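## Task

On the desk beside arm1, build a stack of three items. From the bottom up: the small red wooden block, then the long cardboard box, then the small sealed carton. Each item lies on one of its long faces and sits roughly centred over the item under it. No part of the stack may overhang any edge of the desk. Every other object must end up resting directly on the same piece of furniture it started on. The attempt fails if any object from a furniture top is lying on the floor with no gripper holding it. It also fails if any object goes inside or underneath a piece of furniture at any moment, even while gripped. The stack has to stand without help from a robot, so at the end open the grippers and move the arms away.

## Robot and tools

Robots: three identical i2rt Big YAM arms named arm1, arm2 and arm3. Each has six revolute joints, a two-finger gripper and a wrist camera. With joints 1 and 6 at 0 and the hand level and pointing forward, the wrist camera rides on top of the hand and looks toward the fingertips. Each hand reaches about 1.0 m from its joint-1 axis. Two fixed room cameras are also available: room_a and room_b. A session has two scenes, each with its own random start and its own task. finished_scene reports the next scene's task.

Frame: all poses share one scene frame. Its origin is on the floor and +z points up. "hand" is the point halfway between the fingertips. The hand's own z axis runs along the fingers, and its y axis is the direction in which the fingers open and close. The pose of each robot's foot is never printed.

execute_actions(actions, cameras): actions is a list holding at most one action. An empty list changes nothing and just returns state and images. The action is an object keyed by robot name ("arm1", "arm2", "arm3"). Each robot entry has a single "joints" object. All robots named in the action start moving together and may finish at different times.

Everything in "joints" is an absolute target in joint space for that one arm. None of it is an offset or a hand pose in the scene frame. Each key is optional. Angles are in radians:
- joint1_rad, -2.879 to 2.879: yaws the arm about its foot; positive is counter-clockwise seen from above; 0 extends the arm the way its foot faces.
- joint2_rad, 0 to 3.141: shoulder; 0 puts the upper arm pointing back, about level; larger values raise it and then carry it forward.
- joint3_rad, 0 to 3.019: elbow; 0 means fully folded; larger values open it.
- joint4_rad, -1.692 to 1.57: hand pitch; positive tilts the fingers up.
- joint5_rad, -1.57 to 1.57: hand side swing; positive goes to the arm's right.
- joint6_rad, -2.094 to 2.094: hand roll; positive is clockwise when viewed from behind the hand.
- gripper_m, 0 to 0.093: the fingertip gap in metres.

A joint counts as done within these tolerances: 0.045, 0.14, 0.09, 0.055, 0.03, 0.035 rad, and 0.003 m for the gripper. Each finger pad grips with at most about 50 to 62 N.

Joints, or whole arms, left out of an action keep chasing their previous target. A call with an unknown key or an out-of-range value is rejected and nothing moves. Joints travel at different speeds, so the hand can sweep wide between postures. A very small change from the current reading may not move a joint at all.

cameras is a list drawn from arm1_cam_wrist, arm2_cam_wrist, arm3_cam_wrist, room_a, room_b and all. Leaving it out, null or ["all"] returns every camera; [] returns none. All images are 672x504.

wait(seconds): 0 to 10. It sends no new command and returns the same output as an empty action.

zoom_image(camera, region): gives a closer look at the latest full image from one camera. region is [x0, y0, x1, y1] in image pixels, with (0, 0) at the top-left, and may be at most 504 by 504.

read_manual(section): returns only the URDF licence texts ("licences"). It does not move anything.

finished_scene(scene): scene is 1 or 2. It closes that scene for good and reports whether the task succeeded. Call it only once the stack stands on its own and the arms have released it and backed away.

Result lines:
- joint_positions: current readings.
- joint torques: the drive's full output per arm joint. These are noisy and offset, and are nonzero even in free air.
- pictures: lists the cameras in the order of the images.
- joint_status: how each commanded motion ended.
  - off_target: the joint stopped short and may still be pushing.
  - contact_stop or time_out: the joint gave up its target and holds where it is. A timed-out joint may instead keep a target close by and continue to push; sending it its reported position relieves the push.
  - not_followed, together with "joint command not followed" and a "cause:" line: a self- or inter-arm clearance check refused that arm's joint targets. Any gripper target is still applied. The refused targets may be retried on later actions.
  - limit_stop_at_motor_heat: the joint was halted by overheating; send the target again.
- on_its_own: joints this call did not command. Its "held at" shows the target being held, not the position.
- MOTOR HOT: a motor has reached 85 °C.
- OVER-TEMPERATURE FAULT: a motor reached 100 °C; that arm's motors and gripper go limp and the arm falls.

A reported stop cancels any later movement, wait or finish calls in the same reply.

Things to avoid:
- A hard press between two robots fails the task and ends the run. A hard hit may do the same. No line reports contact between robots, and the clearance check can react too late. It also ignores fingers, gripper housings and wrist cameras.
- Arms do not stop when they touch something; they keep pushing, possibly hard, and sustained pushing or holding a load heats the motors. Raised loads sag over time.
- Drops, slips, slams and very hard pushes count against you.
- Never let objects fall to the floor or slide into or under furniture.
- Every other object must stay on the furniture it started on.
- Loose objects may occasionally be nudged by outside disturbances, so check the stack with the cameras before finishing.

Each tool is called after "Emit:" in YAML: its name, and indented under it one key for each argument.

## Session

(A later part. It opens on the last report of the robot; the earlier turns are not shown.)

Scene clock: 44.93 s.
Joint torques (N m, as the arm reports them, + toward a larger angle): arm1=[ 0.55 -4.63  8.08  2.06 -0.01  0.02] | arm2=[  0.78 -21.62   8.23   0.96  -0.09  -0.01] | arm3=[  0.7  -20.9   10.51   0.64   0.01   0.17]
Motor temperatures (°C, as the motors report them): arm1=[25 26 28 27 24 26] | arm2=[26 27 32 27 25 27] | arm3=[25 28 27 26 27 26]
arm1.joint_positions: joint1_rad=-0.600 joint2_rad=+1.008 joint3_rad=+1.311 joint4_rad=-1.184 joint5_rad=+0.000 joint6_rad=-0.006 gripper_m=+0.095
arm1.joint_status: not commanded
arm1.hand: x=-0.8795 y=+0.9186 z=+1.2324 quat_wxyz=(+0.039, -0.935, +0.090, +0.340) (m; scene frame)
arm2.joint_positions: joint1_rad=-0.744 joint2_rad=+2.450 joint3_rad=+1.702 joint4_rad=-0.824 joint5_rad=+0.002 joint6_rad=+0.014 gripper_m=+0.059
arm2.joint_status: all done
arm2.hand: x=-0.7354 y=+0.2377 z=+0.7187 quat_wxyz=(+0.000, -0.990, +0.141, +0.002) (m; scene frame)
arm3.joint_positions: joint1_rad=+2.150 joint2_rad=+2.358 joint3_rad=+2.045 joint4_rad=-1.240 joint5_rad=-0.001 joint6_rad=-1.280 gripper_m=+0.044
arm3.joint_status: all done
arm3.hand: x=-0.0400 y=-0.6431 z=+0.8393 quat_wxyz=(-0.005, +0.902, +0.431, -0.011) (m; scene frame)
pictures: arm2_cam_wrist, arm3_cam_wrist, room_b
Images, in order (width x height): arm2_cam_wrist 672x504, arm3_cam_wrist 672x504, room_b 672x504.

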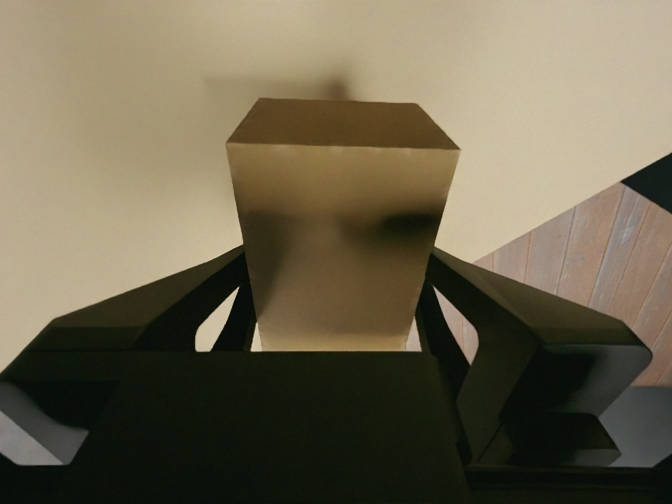

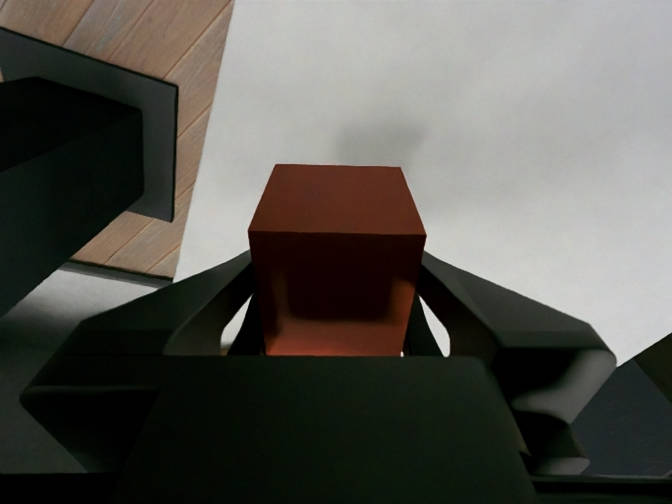

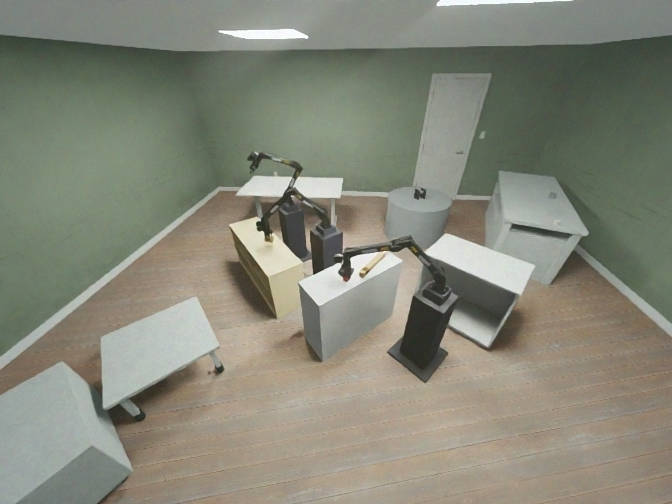

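Emit:
execute_actions:
  actions:
    - {"arm2":{"joints":{"joint2_rad":2.53,"joint4_rad":-0.73}},"arm3":{"joints":{"joint2_rad":2.41,"joint4_rad":-1.21}}}
  cameras: ["arm2_cam_wrist","arm3_cam_wrist"]

Scene clock: 47.73 s.
Joint torques (N m, as the arm reports them, + toward a larger angle): arm1=[ 0.56 -4.64  8.08  2.05 -0.02  0.02] | arm2=[  0.77 -22.38   7.51   0.9   -0.06  -0.02] | arm3=[  0.02 -21.07  10.5    0.66   0.     0.16]
Motor temperatures (°C, as the motors report them): arm1=[25 26 29 27 24 26] | arm2=[26 27 32 27 25 27] | arm3=[25 28 27 26 27 26]
arm1.joint_positions: joint1_rad=-0.600 joint2_rad=+1.008 joint3_rad=+1.311 joint4_rad=-1.184 joint5_rad=+0.000 joint6_rad=-0.006 gripper_m=+0.095
arm1.joint_status: not commanded
arm1.hand: x=-0.8795 y=+0.9186 z=+1.2324 quat_wxyz=(+0.039, -0.935, +0.090, +0.340) (m; scene frame)
arm2.joint_positions: joint1_rad=-0.744 joint2_rad=+2.538 joint3_rad=+1.702 joint4_rad=-0.744 joint5_rad=+0.002 joint6_rad=+0.014 gripper_m=+0.059
arm2.joint_status: all done
arm2.hand: x=-0.7255 y=+0.2348 z=+0.6649 quat_wxyz=(-0.001, -0.990, +0.141, -0.002) (m; scene frame)
arm3.joint_positions: joint1_rad=+2.150 joint2_rad=+2.397 joint3_rad=+2.045 joint4_rad=-1.219 joint5_rad=-0.001 joint6_rad=-1.280 gripper_m=+0.044
arm3.joint_status: all done
arm3.hand: x=-0.0391 y=-0.6437 z=+0.8125 quat_wxyz=(+0.002, +0.902, +0.431, -0.005) (m; scene frame)
pictures: arm2_cam_wrist, arm3_cam_wrist
Images, in order (width x height): arm2_cam_wrist 672x504, arm3_cam_wrist 672x504.

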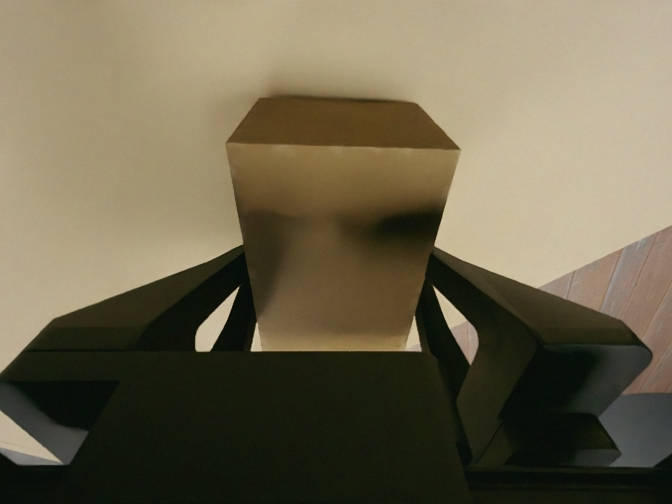

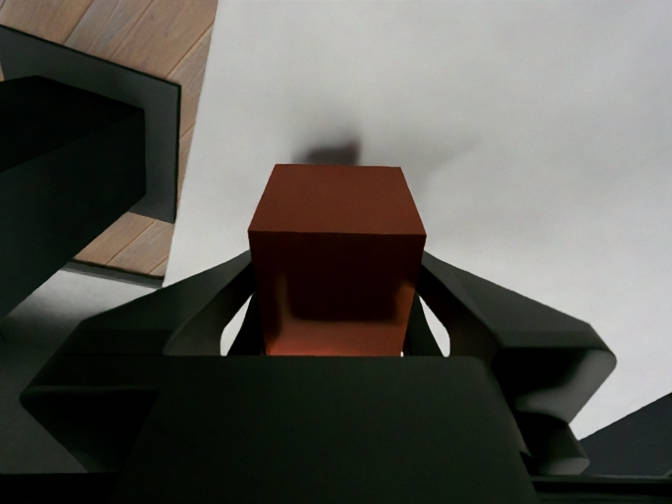

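Emit:
execute_actions:
  actions:
    - {"arm2":{"joints":{"joint2_rad":2.565}},"arm3":{"joints":{"joint2_rad":2.44,"joint4_rad":-1.18}}}
  cameras: ["arm2_cam_wrist","arm3_cam_wrist"]

Scene clock: 49.63 s.
Joint torques (N m, as the arm reports them, + toward a larger angle): arm1=[ 0.54 -4.63  8.08  2.05 -0.02  0.02] | arm2=[  1.18 -20.64   7.49   0.85  -0.1    0.  ] | arm3=[  0.29 -21.31  10.53   0.49  -0.01   0.17]
Motor temperatures (°C, as the motors report them): arm1=[25 26 29 27 24 26] | arm2=[26 28 31 27 25 27] | arm3=[25 28 27 26 27 26]
arm1.joint_positions: joint1_rad=-0.600 joint2_rad=+1.008 joint3_rad=+1.311 joint4_rad=-1.184 joint5_rad=+0.000 joint6_rad=-0.006 gripper_m=+0.095
arm1.joint_status: not commanded
arm1.hand: x=-0.8795 y=+0.9186 z=+1.2324 quat_wxyz=(+0.039, -0.935, +0.090, +0.340) (m; scene frame)
arm2.joint_positions: joint1_rad=-0.744 joint2_rad=+2.549 joint3_rad=+1.702 joint4_rad=-0.742 joint5_rad=+0.002 joint6_rad=+0.014 gripper_m=+0.059
arm2.joint_status: all done
arm2.hand: x=-0.7220 y=+0.2338 z=+0.6582 quat_wxyz=(-0.001, -0.990, +0.141, -0.007) (m; scene frame)
arm3.joint_positions: joint1_rad=+2.150 joint2_rad=+2.422 joint3_rad=+2.045 joint4_rad=-1.189 joint5_rad=-0.001 joint6_rad=-1.280 gripper_m=+0.044
arm3.joint_status: all done
arm3.hand: x=-0.0421 y=-0.6426 z=+0.7955 quat_wxyz=(-0.001, +0.902, +0.431, -0.007) (m; scene frame)
pictures: arm2_cam_wrist, arm3_cam_wrist
Images, in order (width x height): arm2_cam_wrist 672x504, arm3_cam_wrist 672x504.

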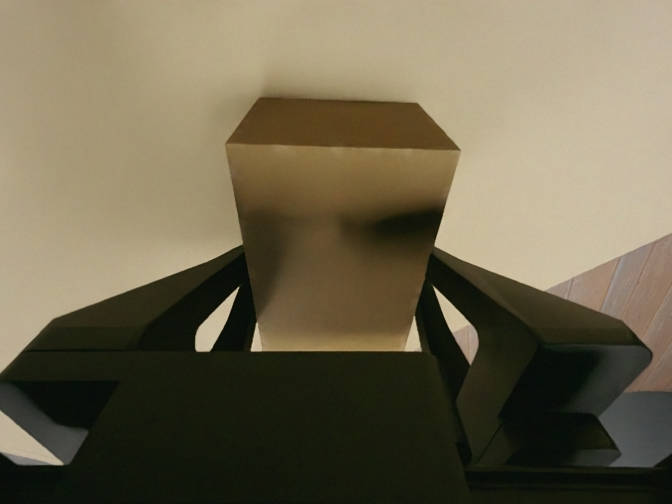

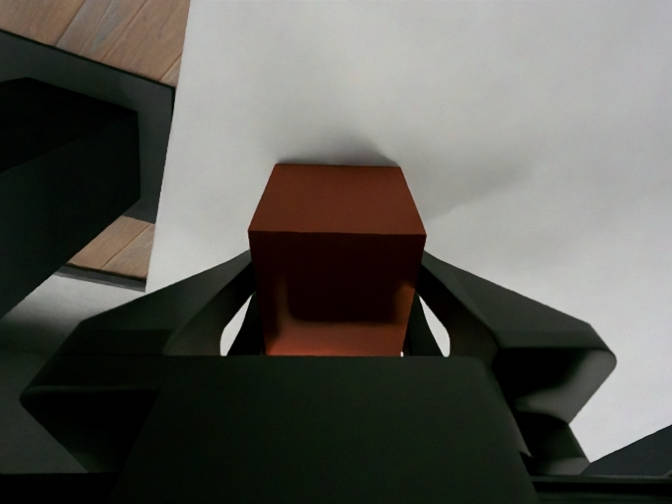

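Emit:
execute_actions:
  actions:
    - {"arm2":{"joints":{"gripper_m":0.093}},"arm3":{"joints":{"gripper_m":0.093}}}
  cameras: []

Emit:
execute_actions:
  actions:
    - {"arm2":{"joints":{"joint2_rad":2.0,"joint4_rad":-1.3}},"arm3":{"joints":{"joint2_rad":1.2,"joint4_rad":-1.5}}}
  cameras: []

Emit:
execute_actions:
  actions:
    - {"arm2":{"joints":{"joint1_rad":1.212,"joint6_rad":0.81,"joint3_rad":2.14}},"arm3":{"joints":{"joint1_rad":0,"joint2_rad":0.6,"joint3_rad":1.0}},"arm1":{"joints":{"joint1_rad":0.8,"joint6_rad":1.48}}}
  cameras: []

Emit:
execute_actions:
  actions:
    - {"arm2":{"joints":{"joint2_rad":2.38}},"arm1":{"joints":{"joint2_rad":2.26,"joint3_rad":1.78,"joint4_rad":-1.05}}}

Scene clock: 53.97 s.
Joint torques (N m, as the arm reports them, + toward a larger angle): arm1=[ 0.58 -4.64  8.09  2.04 -0.01  0.02] | arm2=[  0.6  -20.19   7.48   0.92  -0.11  -0.05] | arm3=[  0.21 -21.57  10.4    0.65   0.01   0.16]
Motor temperatures (°C, as the motors report them): arm1=[25 26 29 27 24 26] | arm2=[26 28 31 27 25 27] | arm3=[25 28 28 26 27 26]
arm1.joint_positions: joint1_rad=-0.600 joint2_rad=+1.008 joint3_rad=+1.311 joint4_rad=-1.184 joint5_rad=+0.000 joint6_rad=-0.006 gripper_m=+0.095
arm1.joint_status: not commanded
arm1.hand: x=-0.8795 y=+0.9186 z=+1.2324 quat_wxyz=(+0.039, -0.935, +0.090, +0.340) (m; scene frame)
arm2.joint_positions: joint1_rad=-0.744 joint2_rad=+2.549 joint3_rad=+1.702 joint4_rad=-0.742 joint5_rad=+0.002 joint6_rad=+0.014 gripper_m=+0.093
arm2.joint_status: all done
arm2.hand: x=-0.7220 y=+0.2338 z=+0.6582 quat_wxyz=(-0.001, -0.990, +0.141, -0.007) (m; scene frame)
arm3.joint_positions: joint1_rad=+2.150 joint2_rad=+2.422 joint3_rad=+2.045 joint4_rad=-1.189 joint5_rad=-0.001 joint6_rad=-1.280 gripper_m=+0.093
arm3.joint_status: all done
arm3.hand: x=-0.0421 y=-0.6426 z=+0.7955 quat_wxyz=(-0.001, +0.902, +0.431, -0.007) (m; scene frame)
pictures: none
No camera images: the call's "cameras" was empty. Leave "cameras" out to get every camera's image.

Scene clock: 56.03 s.
Joint torques (N m, as the arm reports them, + toward a larger angle): arm1=[ 0.56 -4.67  8.08  2.05 -0.01  0.02] | arm2=[  0.75 -19.27   9.39  -0.35  -0.09  -0.05] | arm3=[-0.27 -6.09  6.6   1.64  0.02  0.24]
Motor temperatures (°C, as the motors report them): arm1=[25 26 29 27 24 26] | arm2=[26 28 31 27 25 27] | arm3=[25 28 27 26 27 26]
arm1.joint_positions: joint1_rad=-0.600 joint2_rad=+1.008 joint3_rad=+1.311 joint4_rad=-1.184 joint5_rad=+0.000 joint6_rad=-0.006 gripper_m=+0.095
arm1.joint_status: not commanded
arm1.hand: x=-0.8795 y=+0.9186 z=+1.2324 quat_wxyz=(+0.039, -0.935, +0.090, +0.340) (m; scene frame)
arm2.joint_positions: joint1_rad=-0.744 joint2_rad=+2.003 joint3_rad=+1.710 joint4_rad=-1.287 joint5_rad=+0.002 joint6_rad=+0.014 gripper_m=+0.093
arm2.joint_status: all done
arm2.hand: x=-0.7042 y=+0.2300 z=+0.9945 quat_wxyz=(-0.001, -0.990, +0.141, -0.002) (m; scene frame)
arm3.joint_positions: joint1_rad=+2.150 joint2_rad=+1.210 joint3_rad=+2.086 joint4_rad=-1.493 joint5_rad=-0.001 joint6_rad=-1.279 gripper_m=+0.093
arm3.joint_status: all done
arm3.hand: x=+0.2510 y=-0.7565 z=+1.5116 quat_wxyz=(-0.339, +0.802, +0.380, -0.313) (m; scene frame)
pictures: none
No camera images: the call's "cameras" was empty. Leave "cameras" out to get every camera's image.

Scene clock: 58.33 s.
Joint torques (N m, as the arm reports them, + toward a larger angle): arm1=[ 0.6  -4.86  8.05  1.95  0.08 -0.02] | arm2=[ -0.08 -21.84  12.77   0.69   0.09   0.2 ] | arm3=[-0.53  0.07  8.05  1.01 -0.08  0.18]
Motor temperatures (°C, as the motors report them): arm1=[25 26 29 27 24 26] | arm2=[26 28 32 27 25 27] | arm3=[25 28 27 26 27 26]
arm1.joint_positions: joint1_rad=+0.800 joint2_rad=+1.008 joint3_rad=+1.311 joint4_rad=-1.184 joint5_rad=+0.000 joint6_rad=+1.472 gripper_m=+0.095
arm1.joint_status: all done
arm1.hand: x=-0.6341 y=+0.4678 z=+1.2263 quat_wxyz=(-0.324, -0.934, +0.126, +0.082) (m; scene frame)
arm2.joint_positions: joint1_rad=+1.214 joint2_rad=+2.011 joint3_rad=+2.106 joint4_rad=-1.292 joint5_rad=-0.001 joint6_rad=+0.795 gripper_m=+0.093
arm2.joint_status: all done
arm2.hand: x=-0.0354 y=-0.6411 z=+1.1546 quat_wxyz=(-0.176, -0.886, -0.425, +0.062) (m; scene frame)
arm3.joint_positions: joint1_rad=+0.011 joint2_rad=+0.609 joint3_rad=+0.996 joint4_rad=-1.499 joint5_rad=+0.001 joint6_rad=-1.279 gripper_m=+0.093
arm3.joint_status: all done
arm3.hand: x=+0.7896 y=-0.7872 z=+1.1742 quat_wxyz=(-0.210, +0.791, -0.570, +0.073) (m; scene frame)
pictures: none
No camera images: the call's "cameras" was empty. Leave "cameras" out to get every camera's image.

Scene clock: 60.27 s.
Joint torques (N m, as the arm reports them, + toward a larger angle): arm1=[  0.43 -20.4    7.99  -0.03   0.1    0.03] | arm2=[  0.2  -22.79  10.26   0.1    0.1    0.21] | arm3=[-0.33 -0.29  8.11  1.06 -0.07  0.18]
Motor temperatures (°C, as the motors report them): arm1=[25 26 29 27 24 26] | arm2=[26 28 32 27 25 27] | arm3=[25 28 27 26 27 26]
arm1.joint_positions: joint1_rad=+0.800 joint2_rad=+2.257 joint3_rad=+1.768 joint4_rad=-1.050 joint5_rad=+0.000 joint6_rad=+1.473 gripper_m=+0.095
arm1.joint_status: all done
arm1.hand: x=-0.7319 y=+0.2290 z=+0.7691 quat_wxyz=(-0.011, -0.991, +0.136, +0.008) (m; scene frame)
arm2.joint_positions: joint1_rad=+1.214 joint2_rad=+2.370 joint3_rad=+2.123 joint4_rad=-1.292 joint5_rad=-0.001 joint6_rad=+0.796 gripper_m=+0.093
arm2.joint_status: all done
arm2.hand: x=-0.0361 y=-0.6456 z=+0.9098 quat_wxyz=(-0.015, -0.902, -0.432, +0.007) (m; scene frame)
arm3.joint_positions: joint1_rad=+0.011 joint2_rad=+0.609 joint3_rad=+0.996 joint4_rad=-1.499 joint5_rad=+0.001 joint6_rad=-1.279 gripper_m=+0.093
arm3.joint_status: not commanded
arm3.hand: x=+0.7896 y=-0.7872 z=+1.1742 quat_wxyz=(-0.210, +0.791, -0.570, +0.073) (m; scene frame)
pictures: arm1_cam_wrist, arm2_cam_wrist, arm3_cam_wrist, room_a, room_b
Images, in order (width x height): arm1_cam_wrist 672x504, arm2_cam_wrist 672x504, arm3_cam_wrist 672x504, room_a 672x504, room_b 672x504.

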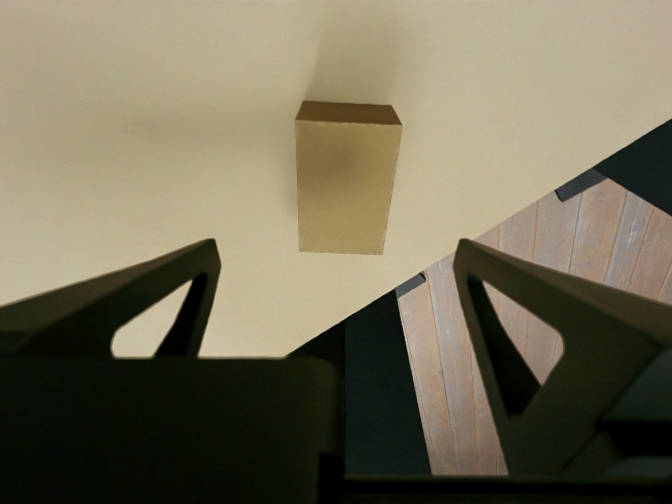

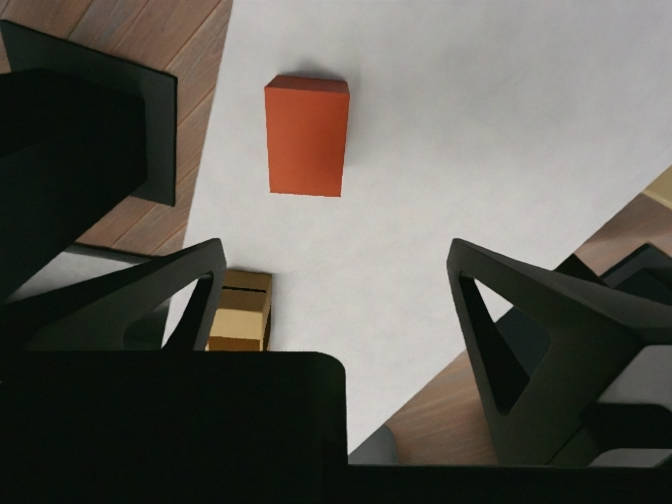

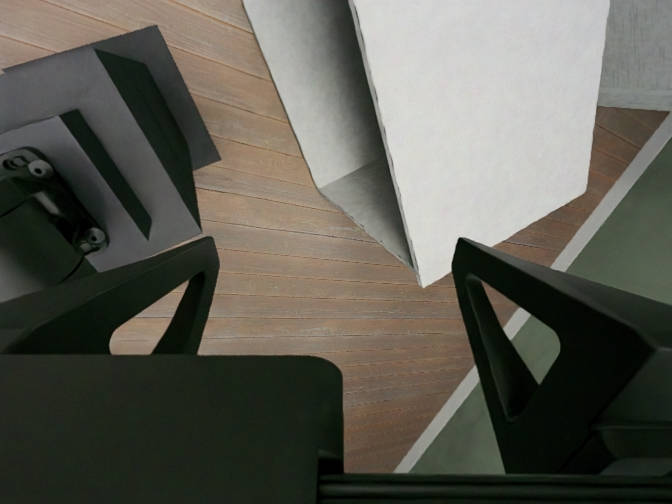

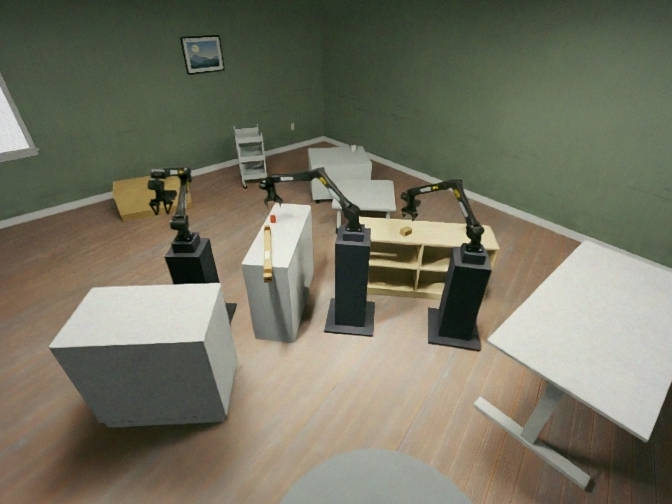

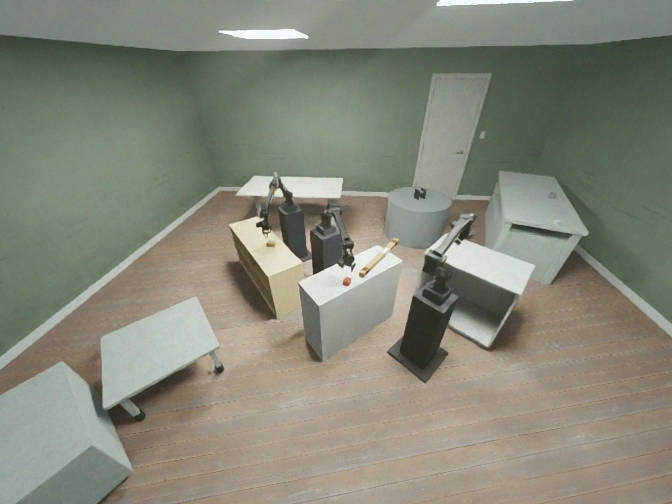

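Emit:
execute_actions:
  actions:
    - {"arm2":{"joints":{"joint2_rad":2.58,"joint3_rad":2.28,"joint4_rad":-1.22}},"arm1":{"joints":{"joint1_rad":0.83,"joint2_rad":2.415,"joint3_rad":1.77,"joint4_rad":-0.90,"joint6_rad":1.51}}}
  cameras: ["arm2_cam_wrist","arm1_cam_wrist"]

Scene clock: 63.60 s.
Joint torques (N m, as the arm reports them, + toward a larger angle): arm1=[  0.53 -21.85   6.47   0.51   0.1    0.04] | arm2=[  0.04 -26.01  11.86   0.78   0.14   0.22] | arm3=[-0.45  0.14  8.13  1.21 -0.08  0.19]
Motor temperatures (°C, as the motors report them): arm1=[25 27 29 27 24 26] | arm2=[26 28 32 27 25 27] | arm3=[25 27 27 26 27 26]
arm1.joint_positions: joint1_rad=+0.831 joint2_rad=+2.422 joint3_rad=+1.768 joint4_rad=-0.912 joint5_rad=+0.000 joint6_rad=+1.502 gripper_m=+0.095
arm1.joint_status: all done
arm1.hand: x=-0.7126 y=+0.2264 z=+0.6643 quat_wxyz=(+0.002, -0.991, +0.135, +0.005) (m; scene frame)
arm2.joint_positions: joint1_rad=+1.214 joint2_rad=+2.590 joint3_rad=+2.240 joint4_rad=-1.229 joint5_rad=-0.001 joint6_rad=+0.796 gripper_m=+0.093
arm2.joint_status: all done
arm2.hand: x=-0.0346 y=-0.6637 z=+0.7972 quat_wxyz=(+0.004, -0.902, -0.432, +0.001) (m; scene frame)
arm3.joint_positions: joint1_rad=+0.011 joint2_rad=+0.609 joint3_rad=+0.996 joint4_rad=-1.499 joint5_rad=+0.001 joint6_rad=-1.279 gripper_m=+0.093
arm3.joint_status: not commanded
arm3.hand: x=+0.7896 y=-0.7872 z=+1.1742 quat_wxyz=(-0.210, +0.791, -0.570, +0.073) (m; scene frame)
pictures: arm1_cam_wrist, arm2_cam_wrist
Images, in order (width x height): arm1_cam_wrist 672x504, arm2_cam_wrist 672x504.

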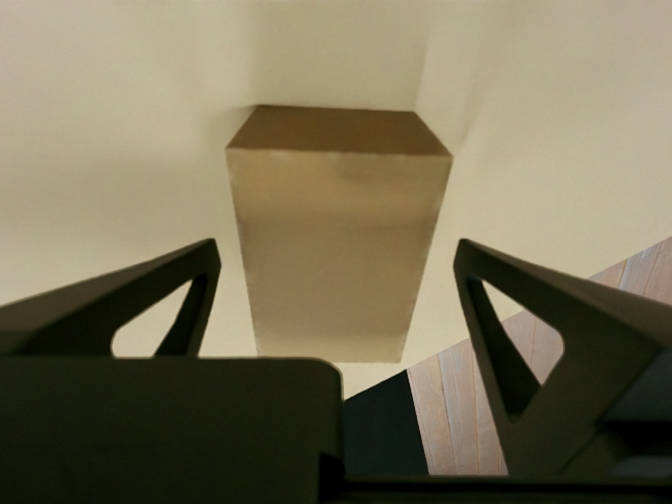

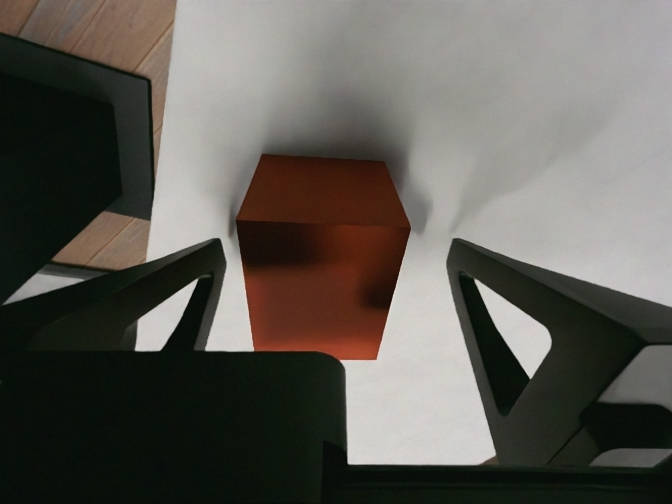

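Emit:
execute_actions:
  actions:
    - {"arm2":{"joints":{"gripper_m":0.02}},"arm1":{"joints":{"gripper_m":0.03}}}
  cameras: []

Emit:
execute_actions:
  actions:
    - {"arm2":{"joints":{"joint2_rad":2.3,"joint4_rad":-1.4}},"arm1":{"joints":{"joint2_rad":2.05,"joint4_rad":-1.29}}}
  cameras: []

Emit:
execute_actions:
  actions:
    - {"arm2":{"joints":{"joint1_rad":-0.74,"joint6_rad":0}},"arm1":{"joints":{"joint1_rad":-1.55,"joint6_rad":0.9}}}
  cameras: ["arm1_cam_wrist"]

Emit:
execute_actions:
  actions:
    - {"arm2":{"joints":{"joint2_rad":2.52,"joint3_rad":1.71,"joint4_rad":-0.73}},"arm1":{"joints":{"joint2_rad":2.17,"joint4_rad":-1.16}}}

Scene clock: 68.80 s.
Joint torques (N m, as the arm reports them, + toward a larger angle): arm1=[  0.41 -21.69   6.51   0.45   0.1    0.04] | arm2=[  0.17 -25.65  11.92   0.71   0.1    0.23] | arm3=[-0.51 -0.03  8.11  1.06 -0.04  0.19]
Motor temperatures (°C, as the motors report them): arm1=[25 27 29 27 24 26] | arm2=[26 29 33 27 25 27] | arm3=[25 27 27 26 27 26]
arm1.joint_positions: joint1_rad=+0.831 joint2_rad=+2.422 joint3_rad=+1.768 joint4_rad=-0.910 joint5_rad=+0.000 joint6_rad=+1.503 gripper_m=+0.060
arm1.joint_status: gripper_m off_target (ended at +0.060, target +0.030)
arm1.hand: x=-0.7127 y=+0.2262 z=+0.6643 quat_wxyz=(+0.001, -0.991, +0.136, +0.005) (m; scene frame)
arm2.joint_positions: joint1_rad=+1.214 joint2_rad=+2.590 joint3_rad=+2.240 joint4_rad=-1.229 joint5_rad=-0.001 joint6_rad=+0.797 gripper_m=+0.044
arm2.joint_status: gripper_m off_target (ended at +0.044, target +0.020)
arm2.hand: x=-0.0346 y=-0.6638 z=+0.7972 quat_wxyz=(+0.004, -0.902, -0.432, +0.001) (m; scene frame)
arm3.joint_positions: joint1_rad=+0.011 joint2_rad=+0.609 joint3_rad=+0.996 joint4_rad=-1.499 joint5_rad=+0.001 joint6_rad=-1.279 gripper_m=+0.093
arm3.joint_status: not commanded
arm3.hand: x=+0.7896 y=-0.7872 z=+1.1742 quat_wxyz=(-0.210, +0.791, -0.570, +0.073) (m; scene frame)
pictures: none
No camera images: the call's "cameras" was empty. Leave "cameras" out to get every camera's image.

Scene clock: 70.37 s.
Joint torques (N m, as the arm reports them, + toward a larger angle): arm1=[  0.4  -20.37   8.26  -0.62   0.1    0.04] | arm2=[  0.   -24.12  10.94   0.07   0.1    0.21] | arm3=[-0.79  0.03  8.19  1.15 -0.06  0.22]
Motor temperatures (°C, as the motors report them): arm1=[25 27 29 27 24 26] | arm2=[26 29 33 27 25 27] | arm3=[25 27 27 26 27 26]
arm1.joint_positions: joint1_rad=+0.831 joint2_rad=+2.064 joint3_rad=+1.762 joint4_rad=-1.279 joint5_rad=+0.000 joint6_rad=+1.503 gripper_m=+0.060
arm1.joint_status: all done
arm1.hand: x=-0.7001 y=+0.2551 z=+0.8860 quat_wxyz=(+0.010, -0.991, +0.136, +0.003) (m; scene frame)
arm2.joint_positions: joint1_rad=+1.214 joint2_rad=+2.306 joint3_rad=+2.263 joint4_rad=-1.388 joint5_rad=-0.001 joint6_rad=+0.797 gripper_m=+0.044
arm2.joint_status: all done
arm2.hand: x=-0.0329 y=-0.6687 z=+1.0088 quat_wxyz=(-0.066, -0.900, -0.431, +0.025) (m; scene frame)
arm3.joint_positions: joint1_rad=+0.011 joint2_rad=+0.609 joint3_rad=+0.996 joint4_rad=-1.499 joint5_rad=+0.001 joint6_rad=-1.279 gripper_m=+0.093
arm3.joint_status: not commanded
arm3.hand: x=+0.7896 y=-0.7872 z=+1.1742 quat_wxyz=(-0.210, +0.791, -0.570, +0.073) (m; scene frame)
pictures: none
No camera images: the call's "cameras" was empty. Leave "cameras" out to get every camera's image.

Scene clock: 72.87 s.
Joint torques (N m, as the arm reports them, + toward a larger angle): arm1=[  0.5  -20.15   8.4   -0.52  -0.03  -0.13] | arm2=[  0.41 -24.22  10.93   0.14  -0.08  -0.02] | arm3=[-0.67 -0.08  8.13  1.11 -0.09  0.2 ]
Motor temperatures (°C, as the motors report them): arm1=[25 28 29 27 24 26] | arm2=[26 29 33 27 25 27] | arm3=[25 27 27 26 27 26]
arm1.joint_positions: joint1_rad=-1.549 joint2_rad=+2.064 joint3_rad=+1.762 joint4_rad=-1.279 joint5_rad=+0.002 joint6_rad=+0.908 gripper_m=+0.059
arm1.joint_status: all done
arm1.hand: x=-0.7453 y=+1.4114 z=+0.8977 quat_wxyz=(+0.000, -0.516, +0.857, +0.001) (m; scene frame)
arm2.joint_positions: joint1_rad=-0.737 joint2_rad=+2.306 joint3_rad=+2.263 joint4_rad=-1.388 joint5_rad=+0.002 joint6_rad=+0.014 gripper_m=+0.044
arm2.joint_status: all done
arm2.hand: x=-0.8371 y=+0.2611 z=+1.0110 quat_wxyz=(+0.008, -0.988, +0.137, +0.072) (m; scene frame)
arm3.joint_positions: joint1_rad=+0.011 joint2_rad=+0.609 joint3_rad=+0.996 joint4_rad=-1.499 joint5_rad=+0.001 joint6_rad=-1.279 gripper_m=+0.093
arm3.joint_status: not commanded
arm3.hand: x=+0.7896 y=-0.7872 z=+1.1742 quat_wxyz=(-0.210, +0.791, -0.570, +0.073) (m; scene frame)
pictures: arm1_cam_wrist
Images, in order (width x height): arm1_cam_wrist 672x504.

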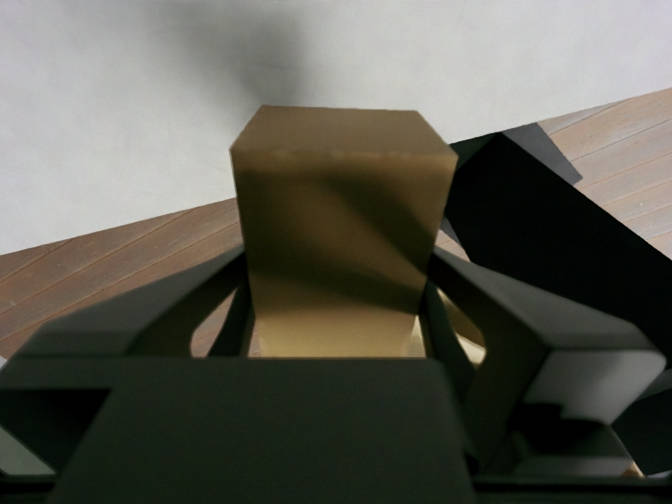

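Scene clock: 74.47 s.
Joint torques (N m, as the arm reports them, + toward a larger angle): arm1=[  0.67 -21.64   8.02   0.53  -0.03  -0.13] | arm2=[  0.2  -21.4    6.31   0.87  -0.12  -0.04] | arm3=[-0.42 -0.58  8.12  1.09 -0.08  0.21]
Motor temperatures (°C, as the motors report them): arm1=[25 28 29 27 24 26] | arm2=[26 29 33 27 25 27] | arm3=[25 27 27 26 27 26]
arm1.joint_positions: joint1_rad=-1.549 joint2_rad=+2.188 joint3_rad=+1.762 joint4_rad=-1.172 joint5_rad=+0.002 joint6_rad=+0.908 gripper_m=+0.059
arm1.joint_status: all done
arm1.hand: x=-0.7518 y=+1.4254 z=+0.8221 quat_wxyz=(-0.001, -0.516, +0.857, -0.007) (m; scene frame)
arm2.joint_positions: joint1_rad=-0.737 joint2_rad=+2.517 joint3_rad=+1.710 joint4_rad=-0.742 joint5_rad=+0.002 joint6_rad=+0.014 gripper_m=+0.044
arm2.joint_status: all done
arm2.hand: x=-0.7385 y=+0.2336 z=+0.6801 quat_wxyz=(+0.001, -0.990, +0.137, +0.013) (m; scene frame)
arm3.joint_positions: joint1_rad=+0.011 joint2_rad=+0.609 joint3_rad=+0.996 joint4_rad=-1.499 joint5_rad=+0.001 joint6_rad=-1.279 gripper_m=+0.093
arm3.joint_status: not commanded
arm3.hand: x=+0.7896 y=-0.7872 z=+1.1742 quat_wxyz=(-0.210, +0.791, -0.570, +0.073) (m; scene frame)
pictures: arm1_cam_wrist, arm2_cam_wrist, arm3_cam_wrist, room_a, room_b
Images, in order (width x height): arm1_cam_wrist 672x504, arm2_cam_wrist 672x504, arm3_cam_wrist 672x504, room_a 672x504, room_b 672x504.

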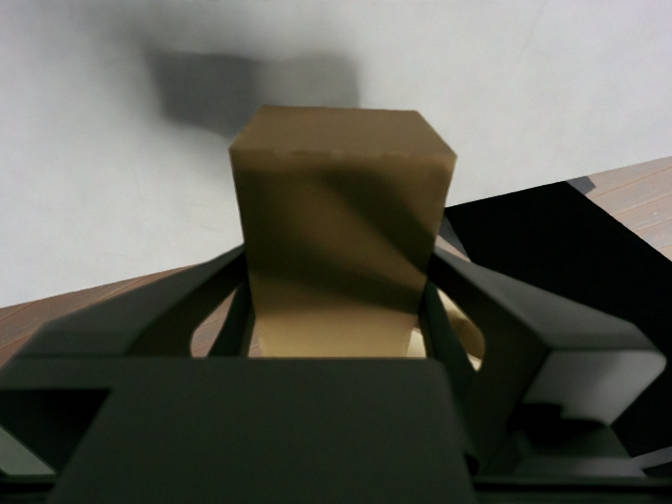

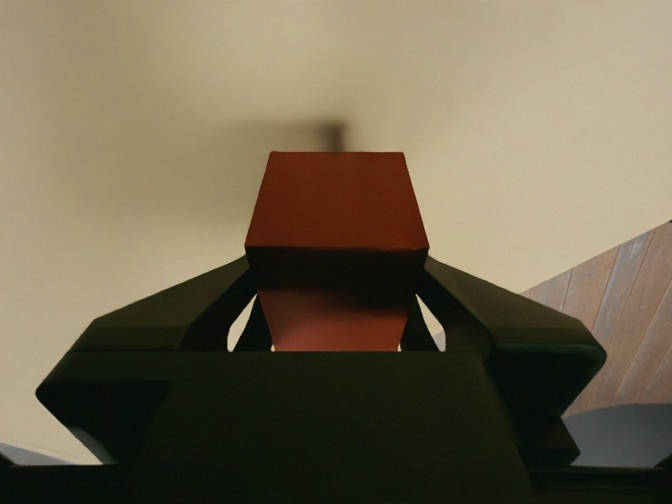

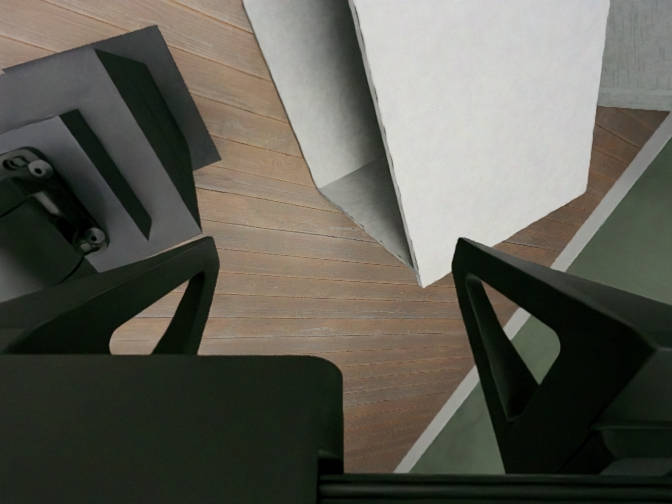

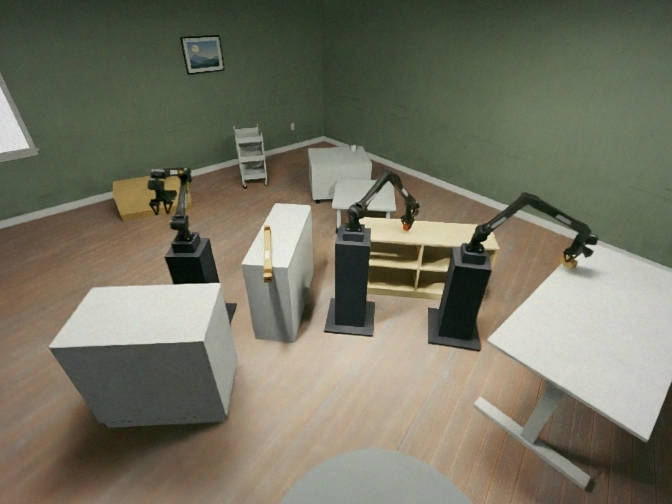

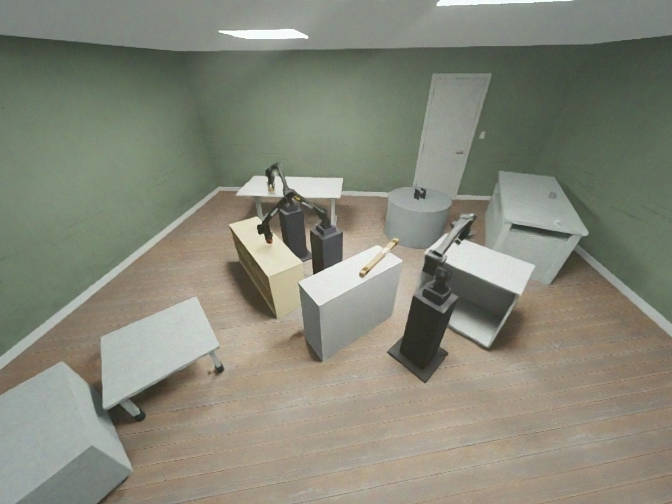

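Emit:
execute_actions:
  actions:
    - {"arm2":{"joints":{"joint2_rad":2.56}},"arm1":{"joints":{"joint2_rad":2.245,"joint4_rad":-1.07,"joint6_rad":-0.95}}}
  cameras: ["arm2_cam_wrist","arm1_cam_wrist"]

Scene clock: 78.47 s.
Joint torques (N m, as the arm reports them, + toward a larger angle): arm1=[  0.67 -21.03   7.8    0.6   -0.17  -0.15] | arm2=[  0.19 -21.27   5.91   0.94  -0.11  -0.02] | arm3=[-0.51 -0.13  8.14  1.09 -0.06  0.19]
Motor temperatures (°C, as the motors report them): arm1=[25 28 29 27 24 26] | arm2=[26 29 32 27 25 27] | arm3=[25 27 27 26 27 26]
arm1.joint_positions: joint1_rad=-1.549 joint2_rad=+2.251 joint3_rad=+1.762 joint4_rad=-1.082 joint5_rad=+0.002 joint6_rad=-0.942 gripper_m=+0.060
arm1.joint_status: all done
arm1.hand: x=-0.7571 y=+1.4371 z=+0.7827 quat_wxyz=(+0.005, -0.995, +0.104, +0.003) (m; scene frame)
arm2.joint_positions: joint1_rad=-0.737 joint2_rad=+2.554 joint3_rad=+1.710 joint4_rad=-0.742 joint5_rad=+0.002 joint6_rad=+0.014 gripper_m=+0.044
arm2.joint_status: all done
arm2.hand: x=-0.7257 y=+0.2301 z=+0.6577 quat_wxyz=(-0.001, -0.990, +0.137, -0.005) (m; scene frame)
arm3.joint_positions: joint1_rad=+0.011 joint2_rad=+0.609 joint3_rad=+0.996 joint4_rad=-1.499 joint5_rad=+0.001 joint6_rad=-1.279 gripper_m=+0.093
arm3.joint_status: not commanded
arm3.hand: x=+0.7896 y=-0.7872 z=+1.1742 quat_wxyz=(-0.210, +0.791, -0.570, +0.073) (m; scene frame)
pictures: arm1_cam_wrist, arm2_cam_wrist
Images, in order (width x height): arm1_cam_wrist 672x504, arm2_cam_wrist 672x504.

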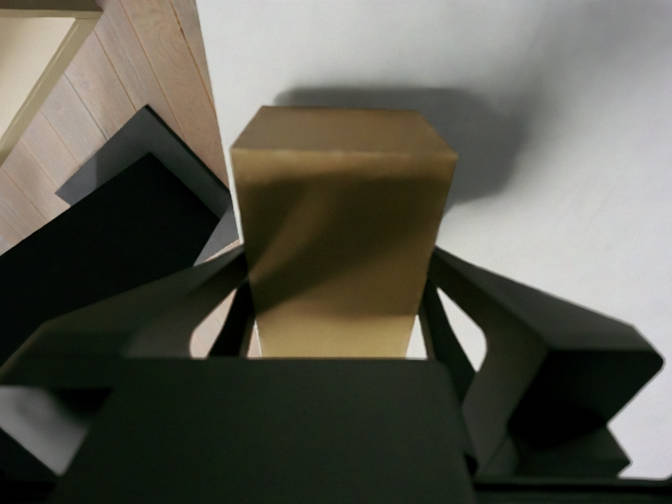

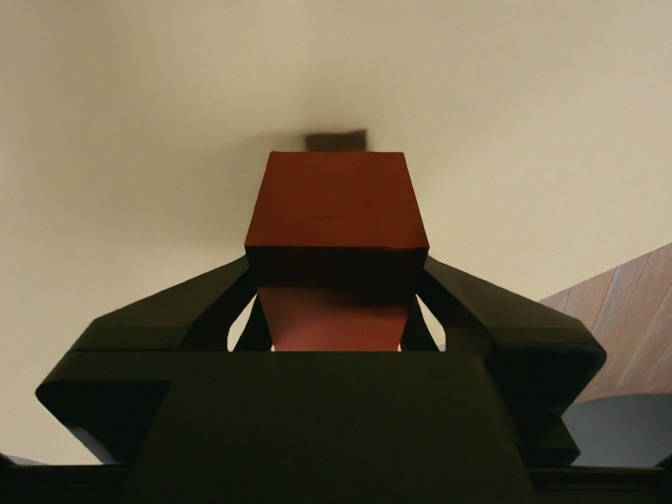

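Emit:
execute_actions:
  actions:
    - {"arm2":{"joints":{"joint2_rad":2.58}},"arm1":{"joints":{"joint1_rad":-1.62,"joint2_rad":2.285,"joint4_rad":-1.04,"joint6_rad":-1.02}}}
  cameras: ["arm2_cam_wrist","arm1_cam_wrist"]

Scene clock: 83.27 s.
Joint torques (N m, as the arm reports them, + toward a larger angle): arm1=[  0.97 -19.05   7.78   0.58  -0.15  -0.16] | arm2=[  0.21 -20.78   5.75   0.86  -0.12  -0.03] | arm3=[-0.68 -0.36  8.12  1.05 -0.06  0.22]
Motor temperatures (°C, as the motors report them): arm1=[25 28 29 27 24 26] | arm2=[26 29 31 27 25 27] | arm3=[25 27 27 26 27 26]
arm1.joint_positions: joint1_rad=-1.624 joint2_rad=+2.265 joint3_rad=+1.762 joint4_rad=-1.051 joint5_rad=+0.002 joint6_rad=-1.010 gripper_m=+0.060
arm1.joint_status: all done
arm1.hand: x=-0.7139 y=+1.4601 z=+0.7738 quat_wxyz=(+0.013, -0.994, +0.107, +0.007) (m; scene frame)
arm2.joint_positions: joint1_rad=-0.737 joint2_rad=+2.567 joint3_rad=+1.710 joint4_rad=-0.742 joint5_rad=+0.002 joint6_rad=+0.014 gripper_m=+0.044
arm2.joint_status: all done
arm2.hand: x=-0.7208 y=+0.2288 z=+0.6496 quat_wxyz=(-0.002, -0.990, +0.137, -0.012) (m; scene frame)
arm3.joint_positions: joint1_rad=+0.011 joint2_rad=+0.609 joint3_rad=+0.996 joint4_rad=-1.499 joint5_rad=+0.001 joint6_rad=-1.279 gripper_m=+0.093
arm3.joint_status: not commanded
arm3.hand: x=+0.7896 y=-0.7872 z=+1.1742 quat_wxyz=(-0.210, +0.791, -0.570, +0.073) (m; scene frame)
pictures: arm1_cam_wrist, arm2_cam_wrist
Images, in order (width x height): arm1_cam_wrist 672x504, arm2_cam_wrist 672x504.

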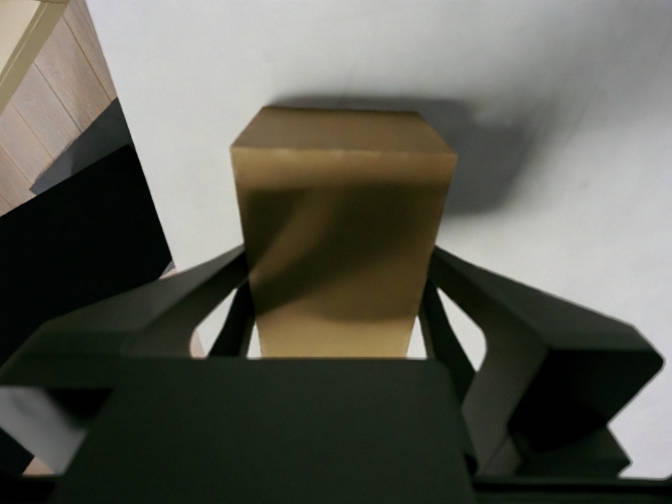

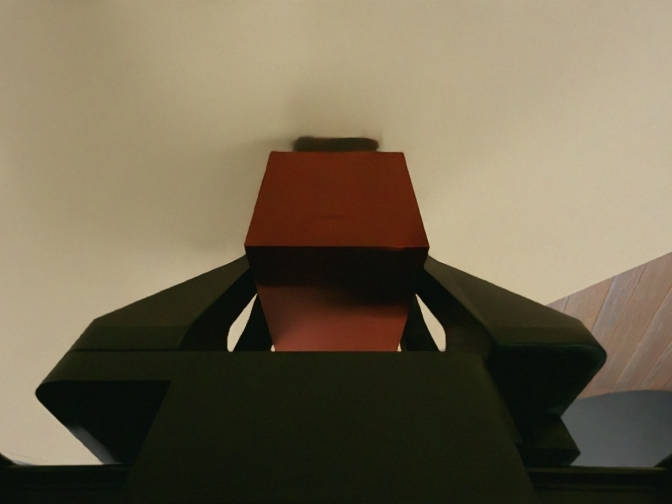

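Emit:
execute_actions:
  actions:
    - {"arm2":{"joints":{"gripper_m":0.093}},"arm1":{"joints":{"joint2_rad":2.305}}}
  cameras: ["arm2_cam_wrist","arm1_cam_wrist"]

Scene clock: 84.80 s.
Joint torques (N m, as the arm reports them, + toward a larger angle): arm1=[  1.   -17.46   7.79   0.58  -0.15  -0.16] | arm2=[  0.32 -20.36   5.91   0.87  -0.11  -0.03] | arm3=[-0.58  0.23  8.05  1.1  -0.06  0.18]
Motor temperatures (°C, as the motors report them): arm1=[25 28 29 27 24 26] | arm2=[26 29 31 27 25 27] | arm3=[25 27 27 26 27 26]
arm1.joint_positions: joint1_rad=-1.624 joint2_rad=+2.265 joint3_rad=+1.762 joint4_rad=-1.051 joint5_rad=+0.002 joint6_rad=-1.010 gripper_m=+0.060
arm1.joint_status: all done
arm1.hand: x=-0.7139 y=+1.4601 z=+0.7738 quat_wxyz=(+0.013, -0.994, +0.107, +0.007) (m; scene frame)
arm2.joint_positions: joint1_rad=-0.737 joint2_rad=+2.567 joint3_rad=+1.710 joint4_rad=-0.742 joint5_rad=+0.002 joint6_rad=+0.014 gripper_m=+0.093
arm2.joint_status: all done
arm2.hand: x=-0.7208 y=+0.2288 z=+0.6496 quat_wxyz=(-0.002, -0.990, +0.137, -0.012) (m; scene frame)
arm3.joint_positions: joint1_rad=+0.011 joint2_rad=+0.609 joint3_rad=+0.996 joint4_rad=-1.499 joint5_rad=+0.001 joint6_rad=-1.279 gripper_m=+0.093
arm3.joint_status: not commanded
arm3.hand: x=+0.7896 y=-0.7872 z=+1.1742 quat_wxyz=(-0.210, +0.791, -0.570, +0.073) (m; scene frame)
pictures: arm1_cam_wrist, arm2_cam_wrist
Images, in order (width x height): arm1_cam_wrist 672x504, arm2_cam_wrist 672x504.

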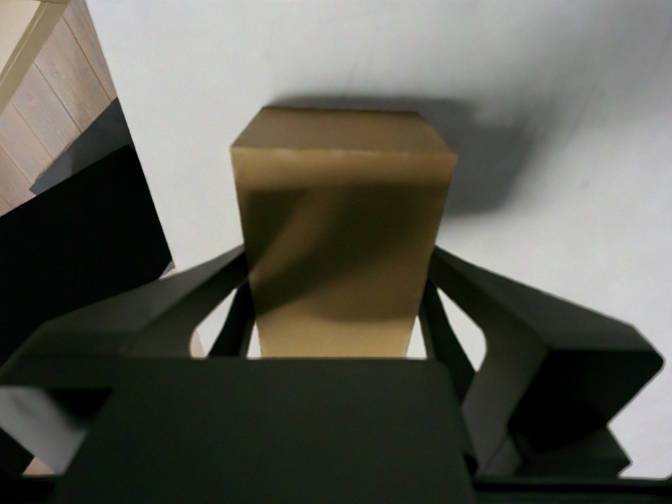

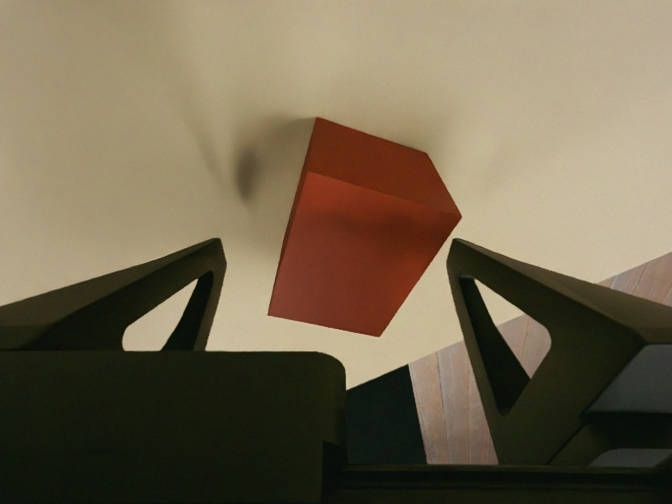

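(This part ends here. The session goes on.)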